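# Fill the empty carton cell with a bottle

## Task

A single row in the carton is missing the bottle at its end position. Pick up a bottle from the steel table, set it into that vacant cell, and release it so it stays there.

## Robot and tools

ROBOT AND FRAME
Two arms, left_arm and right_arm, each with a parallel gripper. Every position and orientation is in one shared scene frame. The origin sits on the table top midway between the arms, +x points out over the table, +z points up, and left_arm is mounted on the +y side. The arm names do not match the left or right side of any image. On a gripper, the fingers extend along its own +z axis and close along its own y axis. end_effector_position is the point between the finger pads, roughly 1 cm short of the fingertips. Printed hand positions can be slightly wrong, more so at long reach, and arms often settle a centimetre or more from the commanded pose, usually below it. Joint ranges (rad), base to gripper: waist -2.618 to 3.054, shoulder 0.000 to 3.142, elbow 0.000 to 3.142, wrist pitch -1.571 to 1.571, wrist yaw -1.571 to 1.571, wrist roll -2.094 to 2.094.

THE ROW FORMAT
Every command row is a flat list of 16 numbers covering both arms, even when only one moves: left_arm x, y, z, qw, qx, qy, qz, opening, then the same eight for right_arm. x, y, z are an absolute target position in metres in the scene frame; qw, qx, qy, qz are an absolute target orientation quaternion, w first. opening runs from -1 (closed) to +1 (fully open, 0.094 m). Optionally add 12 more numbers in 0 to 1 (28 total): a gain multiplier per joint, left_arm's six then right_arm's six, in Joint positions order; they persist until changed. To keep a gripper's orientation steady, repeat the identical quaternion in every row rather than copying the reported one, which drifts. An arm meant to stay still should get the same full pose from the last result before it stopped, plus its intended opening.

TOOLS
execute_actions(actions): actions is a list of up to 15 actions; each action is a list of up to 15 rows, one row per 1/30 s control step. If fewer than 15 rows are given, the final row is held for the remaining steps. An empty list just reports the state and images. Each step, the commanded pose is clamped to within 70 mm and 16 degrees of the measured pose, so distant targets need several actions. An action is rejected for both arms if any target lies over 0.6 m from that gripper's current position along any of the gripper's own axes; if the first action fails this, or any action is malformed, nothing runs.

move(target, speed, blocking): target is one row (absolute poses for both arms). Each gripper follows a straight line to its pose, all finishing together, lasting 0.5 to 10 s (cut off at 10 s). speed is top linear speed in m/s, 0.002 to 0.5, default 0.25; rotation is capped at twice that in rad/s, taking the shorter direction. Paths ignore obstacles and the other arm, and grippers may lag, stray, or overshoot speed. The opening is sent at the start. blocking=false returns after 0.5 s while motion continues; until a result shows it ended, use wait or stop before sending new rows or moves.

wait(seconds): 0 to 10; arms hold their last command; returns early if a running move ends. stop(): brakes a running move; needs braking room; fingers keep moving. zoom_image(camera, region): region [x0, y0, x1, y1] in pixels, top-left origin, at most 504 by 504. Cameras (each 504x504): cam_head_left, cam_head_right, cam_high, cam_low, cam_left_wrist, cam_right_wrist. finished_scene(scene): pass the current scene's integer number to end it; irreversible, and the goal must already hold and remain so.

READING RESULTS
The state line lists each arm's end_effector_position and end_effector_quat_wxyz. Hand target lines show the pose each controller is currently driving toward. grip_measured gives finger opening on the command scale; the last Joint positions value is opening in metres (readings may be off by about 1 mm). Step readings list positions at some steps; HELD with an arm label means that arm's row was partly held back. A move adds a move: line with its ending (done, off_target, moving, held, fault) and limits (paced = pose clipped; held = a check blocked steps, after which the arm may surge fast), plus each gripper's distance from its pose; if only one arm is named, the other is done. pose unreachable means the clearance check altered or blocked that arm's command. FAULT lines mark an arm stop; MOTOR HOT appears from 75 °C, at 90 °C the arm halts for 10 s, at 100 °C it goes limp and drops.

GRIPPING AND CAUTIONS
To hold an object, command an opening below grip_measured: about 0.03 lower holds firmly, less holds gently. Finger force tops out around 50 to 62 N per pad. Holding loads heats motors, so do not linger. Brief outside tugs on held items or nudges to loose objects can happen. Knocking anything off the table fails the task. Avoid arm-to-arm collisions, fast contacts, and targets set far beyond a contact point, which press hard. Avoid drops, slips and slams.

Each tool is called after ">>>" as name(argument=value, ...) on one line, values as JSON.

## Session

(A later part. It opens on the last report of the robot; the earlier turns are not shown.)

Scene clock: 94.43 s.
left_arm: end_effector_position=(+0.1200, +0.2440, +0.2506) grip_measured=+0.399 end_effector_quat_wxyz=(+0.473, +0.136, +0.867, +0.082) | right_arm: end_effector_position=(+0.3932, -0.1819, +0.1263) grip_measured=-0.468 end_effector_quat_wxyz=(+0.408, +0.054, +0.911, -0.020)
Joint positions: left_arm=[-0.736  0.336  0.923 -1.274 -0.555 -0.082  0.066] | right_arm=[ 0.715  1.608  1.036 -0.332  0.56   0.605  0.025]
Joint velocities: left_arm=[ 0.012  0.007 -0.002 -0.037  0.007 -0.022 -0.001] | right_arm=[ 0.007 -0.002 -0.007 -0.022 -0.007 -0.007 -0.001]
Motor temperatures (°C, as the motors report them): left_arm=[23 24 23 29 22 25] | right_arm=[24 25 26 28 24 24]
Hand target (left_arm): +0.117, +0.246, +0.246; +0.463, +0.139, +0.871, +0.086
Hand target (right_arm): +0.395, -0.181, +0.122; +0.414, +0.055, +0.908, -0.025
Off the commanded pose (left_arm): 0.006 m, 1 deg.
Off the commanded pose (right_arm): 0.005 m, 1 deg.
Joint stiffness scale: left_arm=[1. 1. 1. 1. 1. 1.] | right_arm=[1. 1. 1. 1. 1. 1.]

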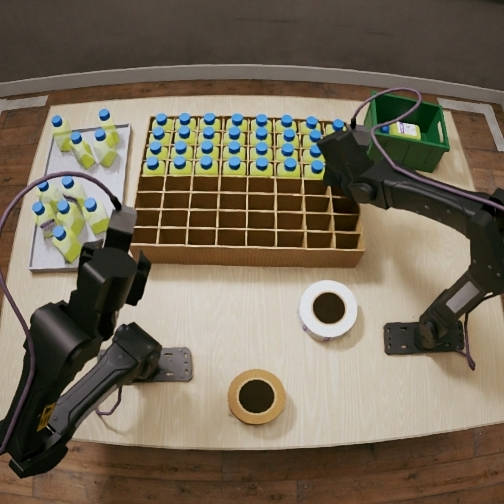

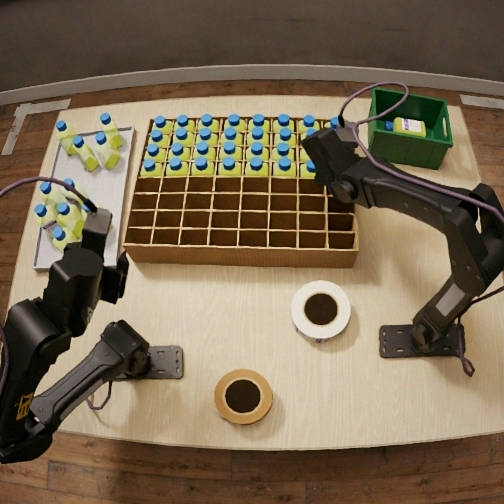

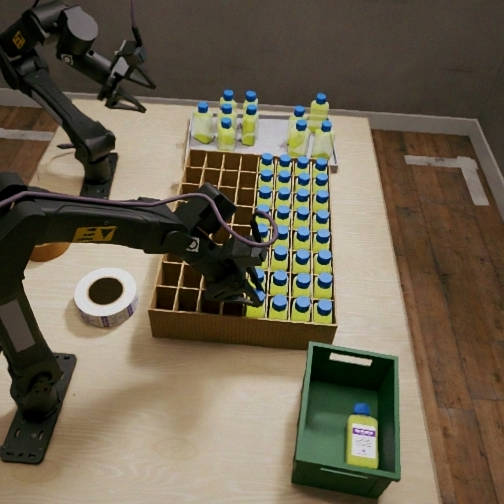

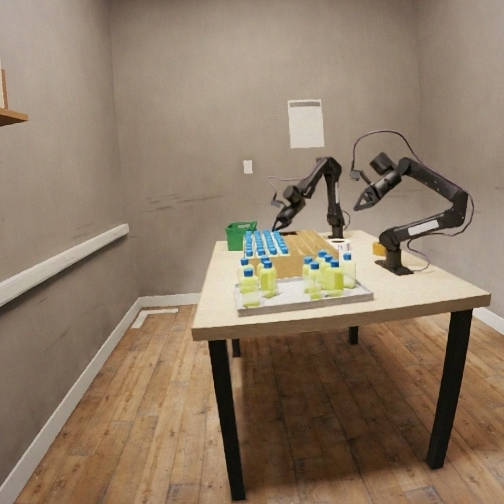

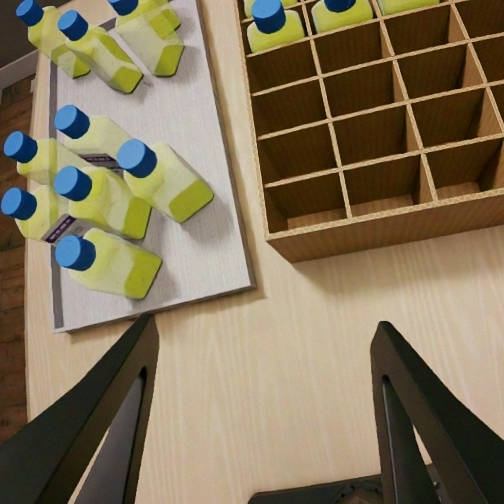

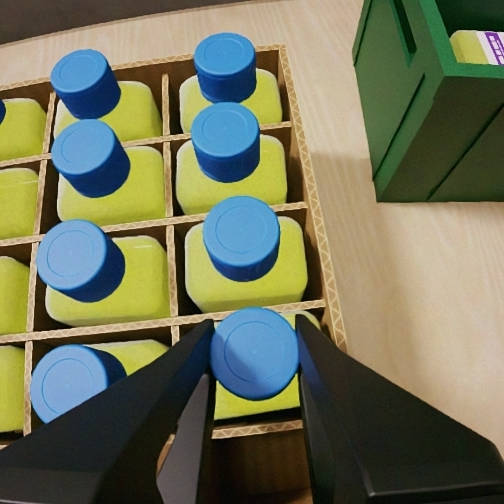

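>>> execute_actions(actions=[[[0.1169,0.2463,0.2459,0.463,0.139,0.871,0.086,0.4, 0.394,-0.181,0.124,0.4139,0.0555,0.9083,-0.0253,-0.15]],[[0.1169,0.2463,0.2459,0.463,0.139,0.871,0.086,0.4, 0.394,-0.181,0.124,0.4139,0.0555,0.9083,-0.0253,-0.15]]])

>>> move(target=[0.1169,0.2463,0.2459,0.463,0.139,0.871,0.086,0.4, 0.35,-0.18,0.19,0.4139,0.0555,0.9083,-0.0253,-0.15], speed=0.15)

Scene clock: 102.63 s.
left_arm: end_effector_position=(+0.1200, +0.2440, +0.2506) grip_measured=+0.399 end_effector_quat_wxyz=(+0.473, +0.136, +0.867, +0.082) | right_arm: end_effector_position=(+0.3944, -0.1812, +0.1275) grip_measured=-0.152 end_effector_quat_wxyz=(+0.411, +0.056, +0.910, -0.018)
Joint positions: left_arm=[-0.736  0.336  0.923 -1.274 -0.555 -0.082  0.066] | right_arm=[ 0.715  1.608  1.036 -0.324  0.561  0.605  0.04 ]
Joint velocities: left_arm=[-0.012  0.007 -0.007 -0.051  0.022 -0.037 -0.001] | right_arm=[-0.012 -0.012 -0.002 -0.051 -0.022 -0.007 -0.001]
Motor temperatures (°C, as the motors report them): left_arm=[23 24 23 29 22 25] | right_arm=[24 25 26 29 24 24]
Hand target (left_arm): +0.117, +0.246, +0.246; +0.463, +0.139, +0.871, +0.086
Hand target (right_arm): +0.394, -0.181, +0.124; +0.414, +0.056, +0.908, -0.025
Off the commanded pose (left_arm): 0.006 m, 1 deg.
Off the commanded pose (right_arm): 0.004 m, 1 deg.
Joint stiffness scale: left_arm=[1. 1. 1. 1. 1. 1.] | right_arm=[1. 1. 1. 1. 1. 1.]
Step readings (end_effector_position; steps 1 to 15: 1st action; 16 to 30: 2nd action):
0: left_arm (+0.1200, +0.2440, +0.2506) | right_arm (+0.3932, -0.1819, +0.1263)
1: left_arm (+0.1200, +0.2440, +0.2506) | right_arm (+0.3932, -0.1819, +0.1263)
2: left_arm (+0.1200, +0.2440, +0.2506) | right_arm (+0.3934, -0.1818, +0.1265)
4: left_arm (+0.1200, +0.2440, +0.2506) | right_arm (+0.3938, -0.1815, +0.1269)
8: left_arm (+0.1200, +0.2440, +0.2506) | right_arm (+0.3941, -0.1813, +0.1273)
15: left_arm (+0.1200, +0.2440, +0.2506) | right_arm (+0.3943, -0.1812, +0.1274)
16: left_arm (+0.1200, +0.2440, +0.2506) | right_arm (+0.3943, -0.1813, +0.1275)
17: left_arm (+0.1200, +0.2440, +0.2506) | right_arm (+0.3943, -0.1813, +0.1275)
19: left_arm (+0.1200, +0.2440, +0.2506) | right_arm (+0.3943, -0.1813, +0.1275)
23: left_arm (+0.1200, +0.2440, +0.2506) | right_arm (+0.3944, -0.1812, +0.1275)
30: end_effector_position above

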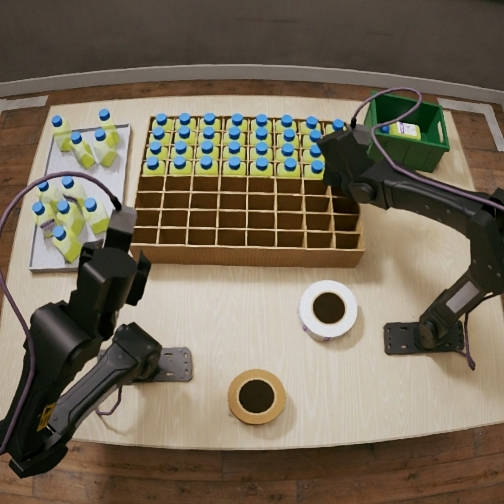

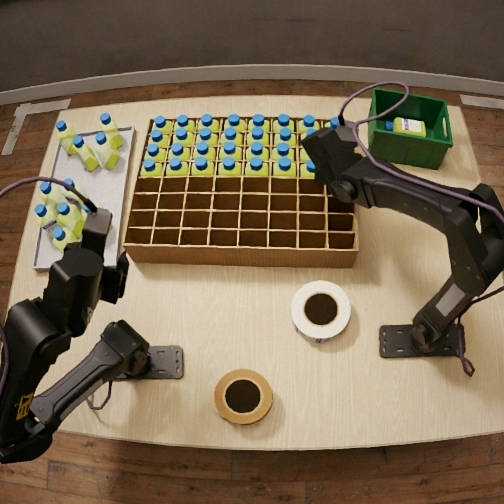

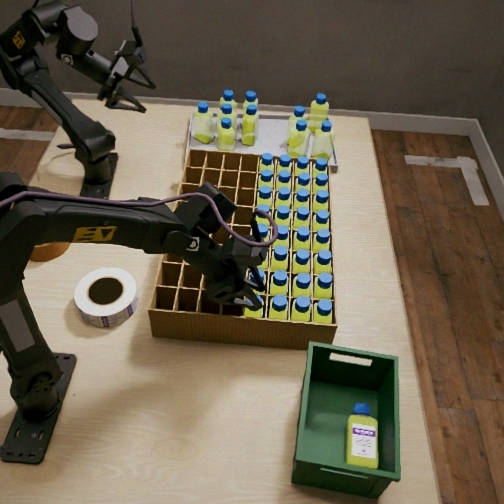

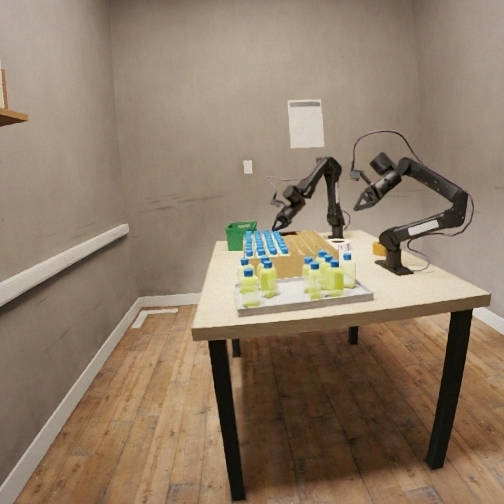

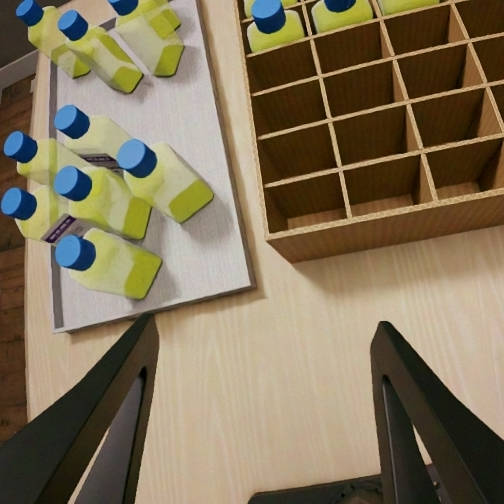

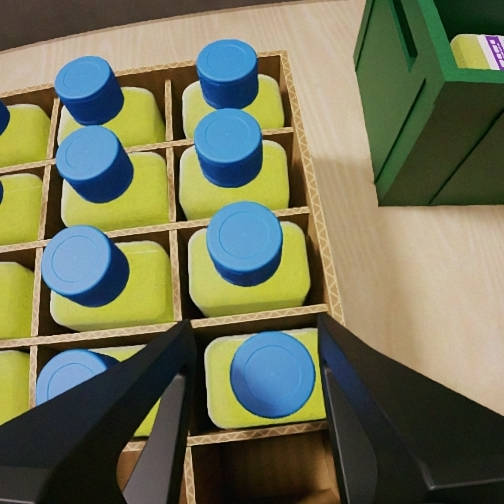

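Scene clock: 103.83 s.
left_arm: end_effector_position=(+0.1200, +0.2440, +0.2506) grip_measured=+0.399 end_effector_quat_wxyz=(+0.473, +0.136, +0.867, +0.082) | right_arm: end_effector_position=(+0.3491, -0.1791, +0.1765) grip_measured=-0.152 end_effector_quat_wxyz=(+0.402, +0.050, +0.914, -0.024)
Joint positions: left_arm=[-0.736  0.336  0.923 -1.274 -0.555 -0.082  0.066] | right_arm=[ 0.82   1.467  1.123 -0.633  0.619  0.704  0.04 ]
Joint velocities: left_arm=[ 0.012  0.002  0.007  0.007  0.007 -0.066  0.   ] | right_arm=[-0.022 -0.007 -0.007  0.007 -0.037  0.007  0.   ]
Motor temperatures (°C, as the motors report them): left_arm=[23 24 23 29 22 25] | right_arm=[24 25 26 29 24 24]
Hand target (left_arm): +0.117, +0.246, +0.246; +0.463, +0.139, +0.871, +0.086
Hand target (right_arm): +0.349, -0.180, +0.189; +0.412, +0.056, +0.909, -0.024
Off the commanded pose (left_arm): 0.006 m, 1 deg.
Off the commanded pose (right_arm): 0.014 m, 2 deg.
Joint stiffness scale: left_arm=[1. 1. 1. 1. 1. 1.] | right_arm=[1. 1. 1. 1. 1. 1.]
move: off_target (right_arm)

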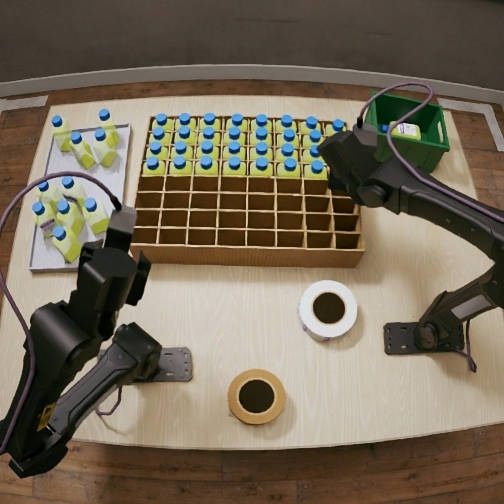

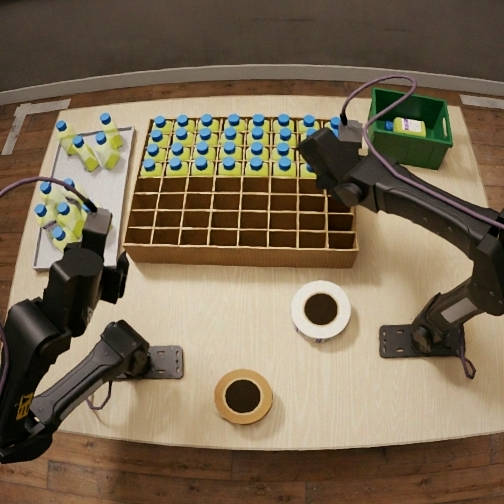

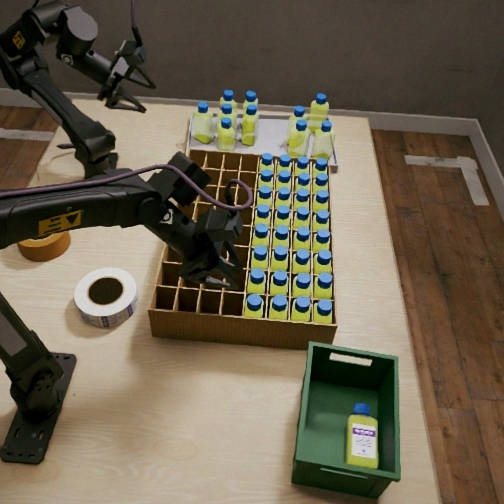

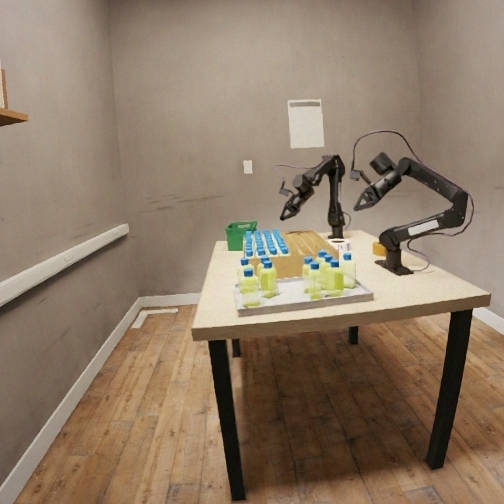

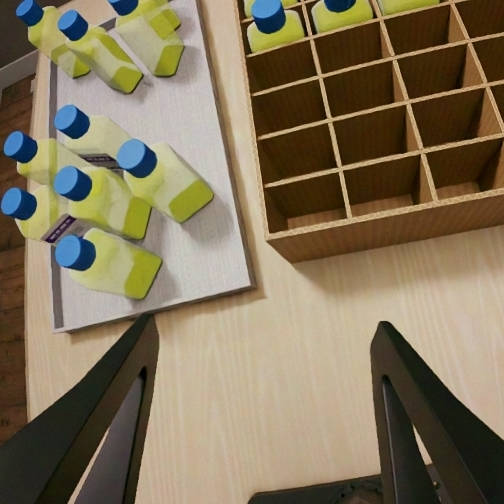

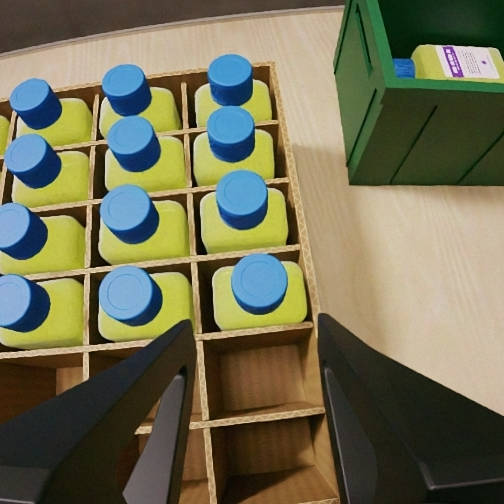

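>>> zoom_image(camera="cam_high", region=[180, 220, 348, 350])

Region (180, 220, 348, 350) of cam_high's 504x504 image, scaled by 3.000, with more detail than that image has; it fills the top 390 rows of this view, and the rest is white.

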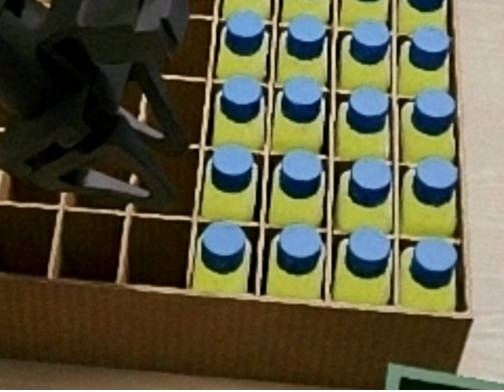

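The bottle is seated in the cell at the same height as its neighbours. Finishing scene 1.

>>> finished_scene(scene=1)

The scene is finished: the task was done.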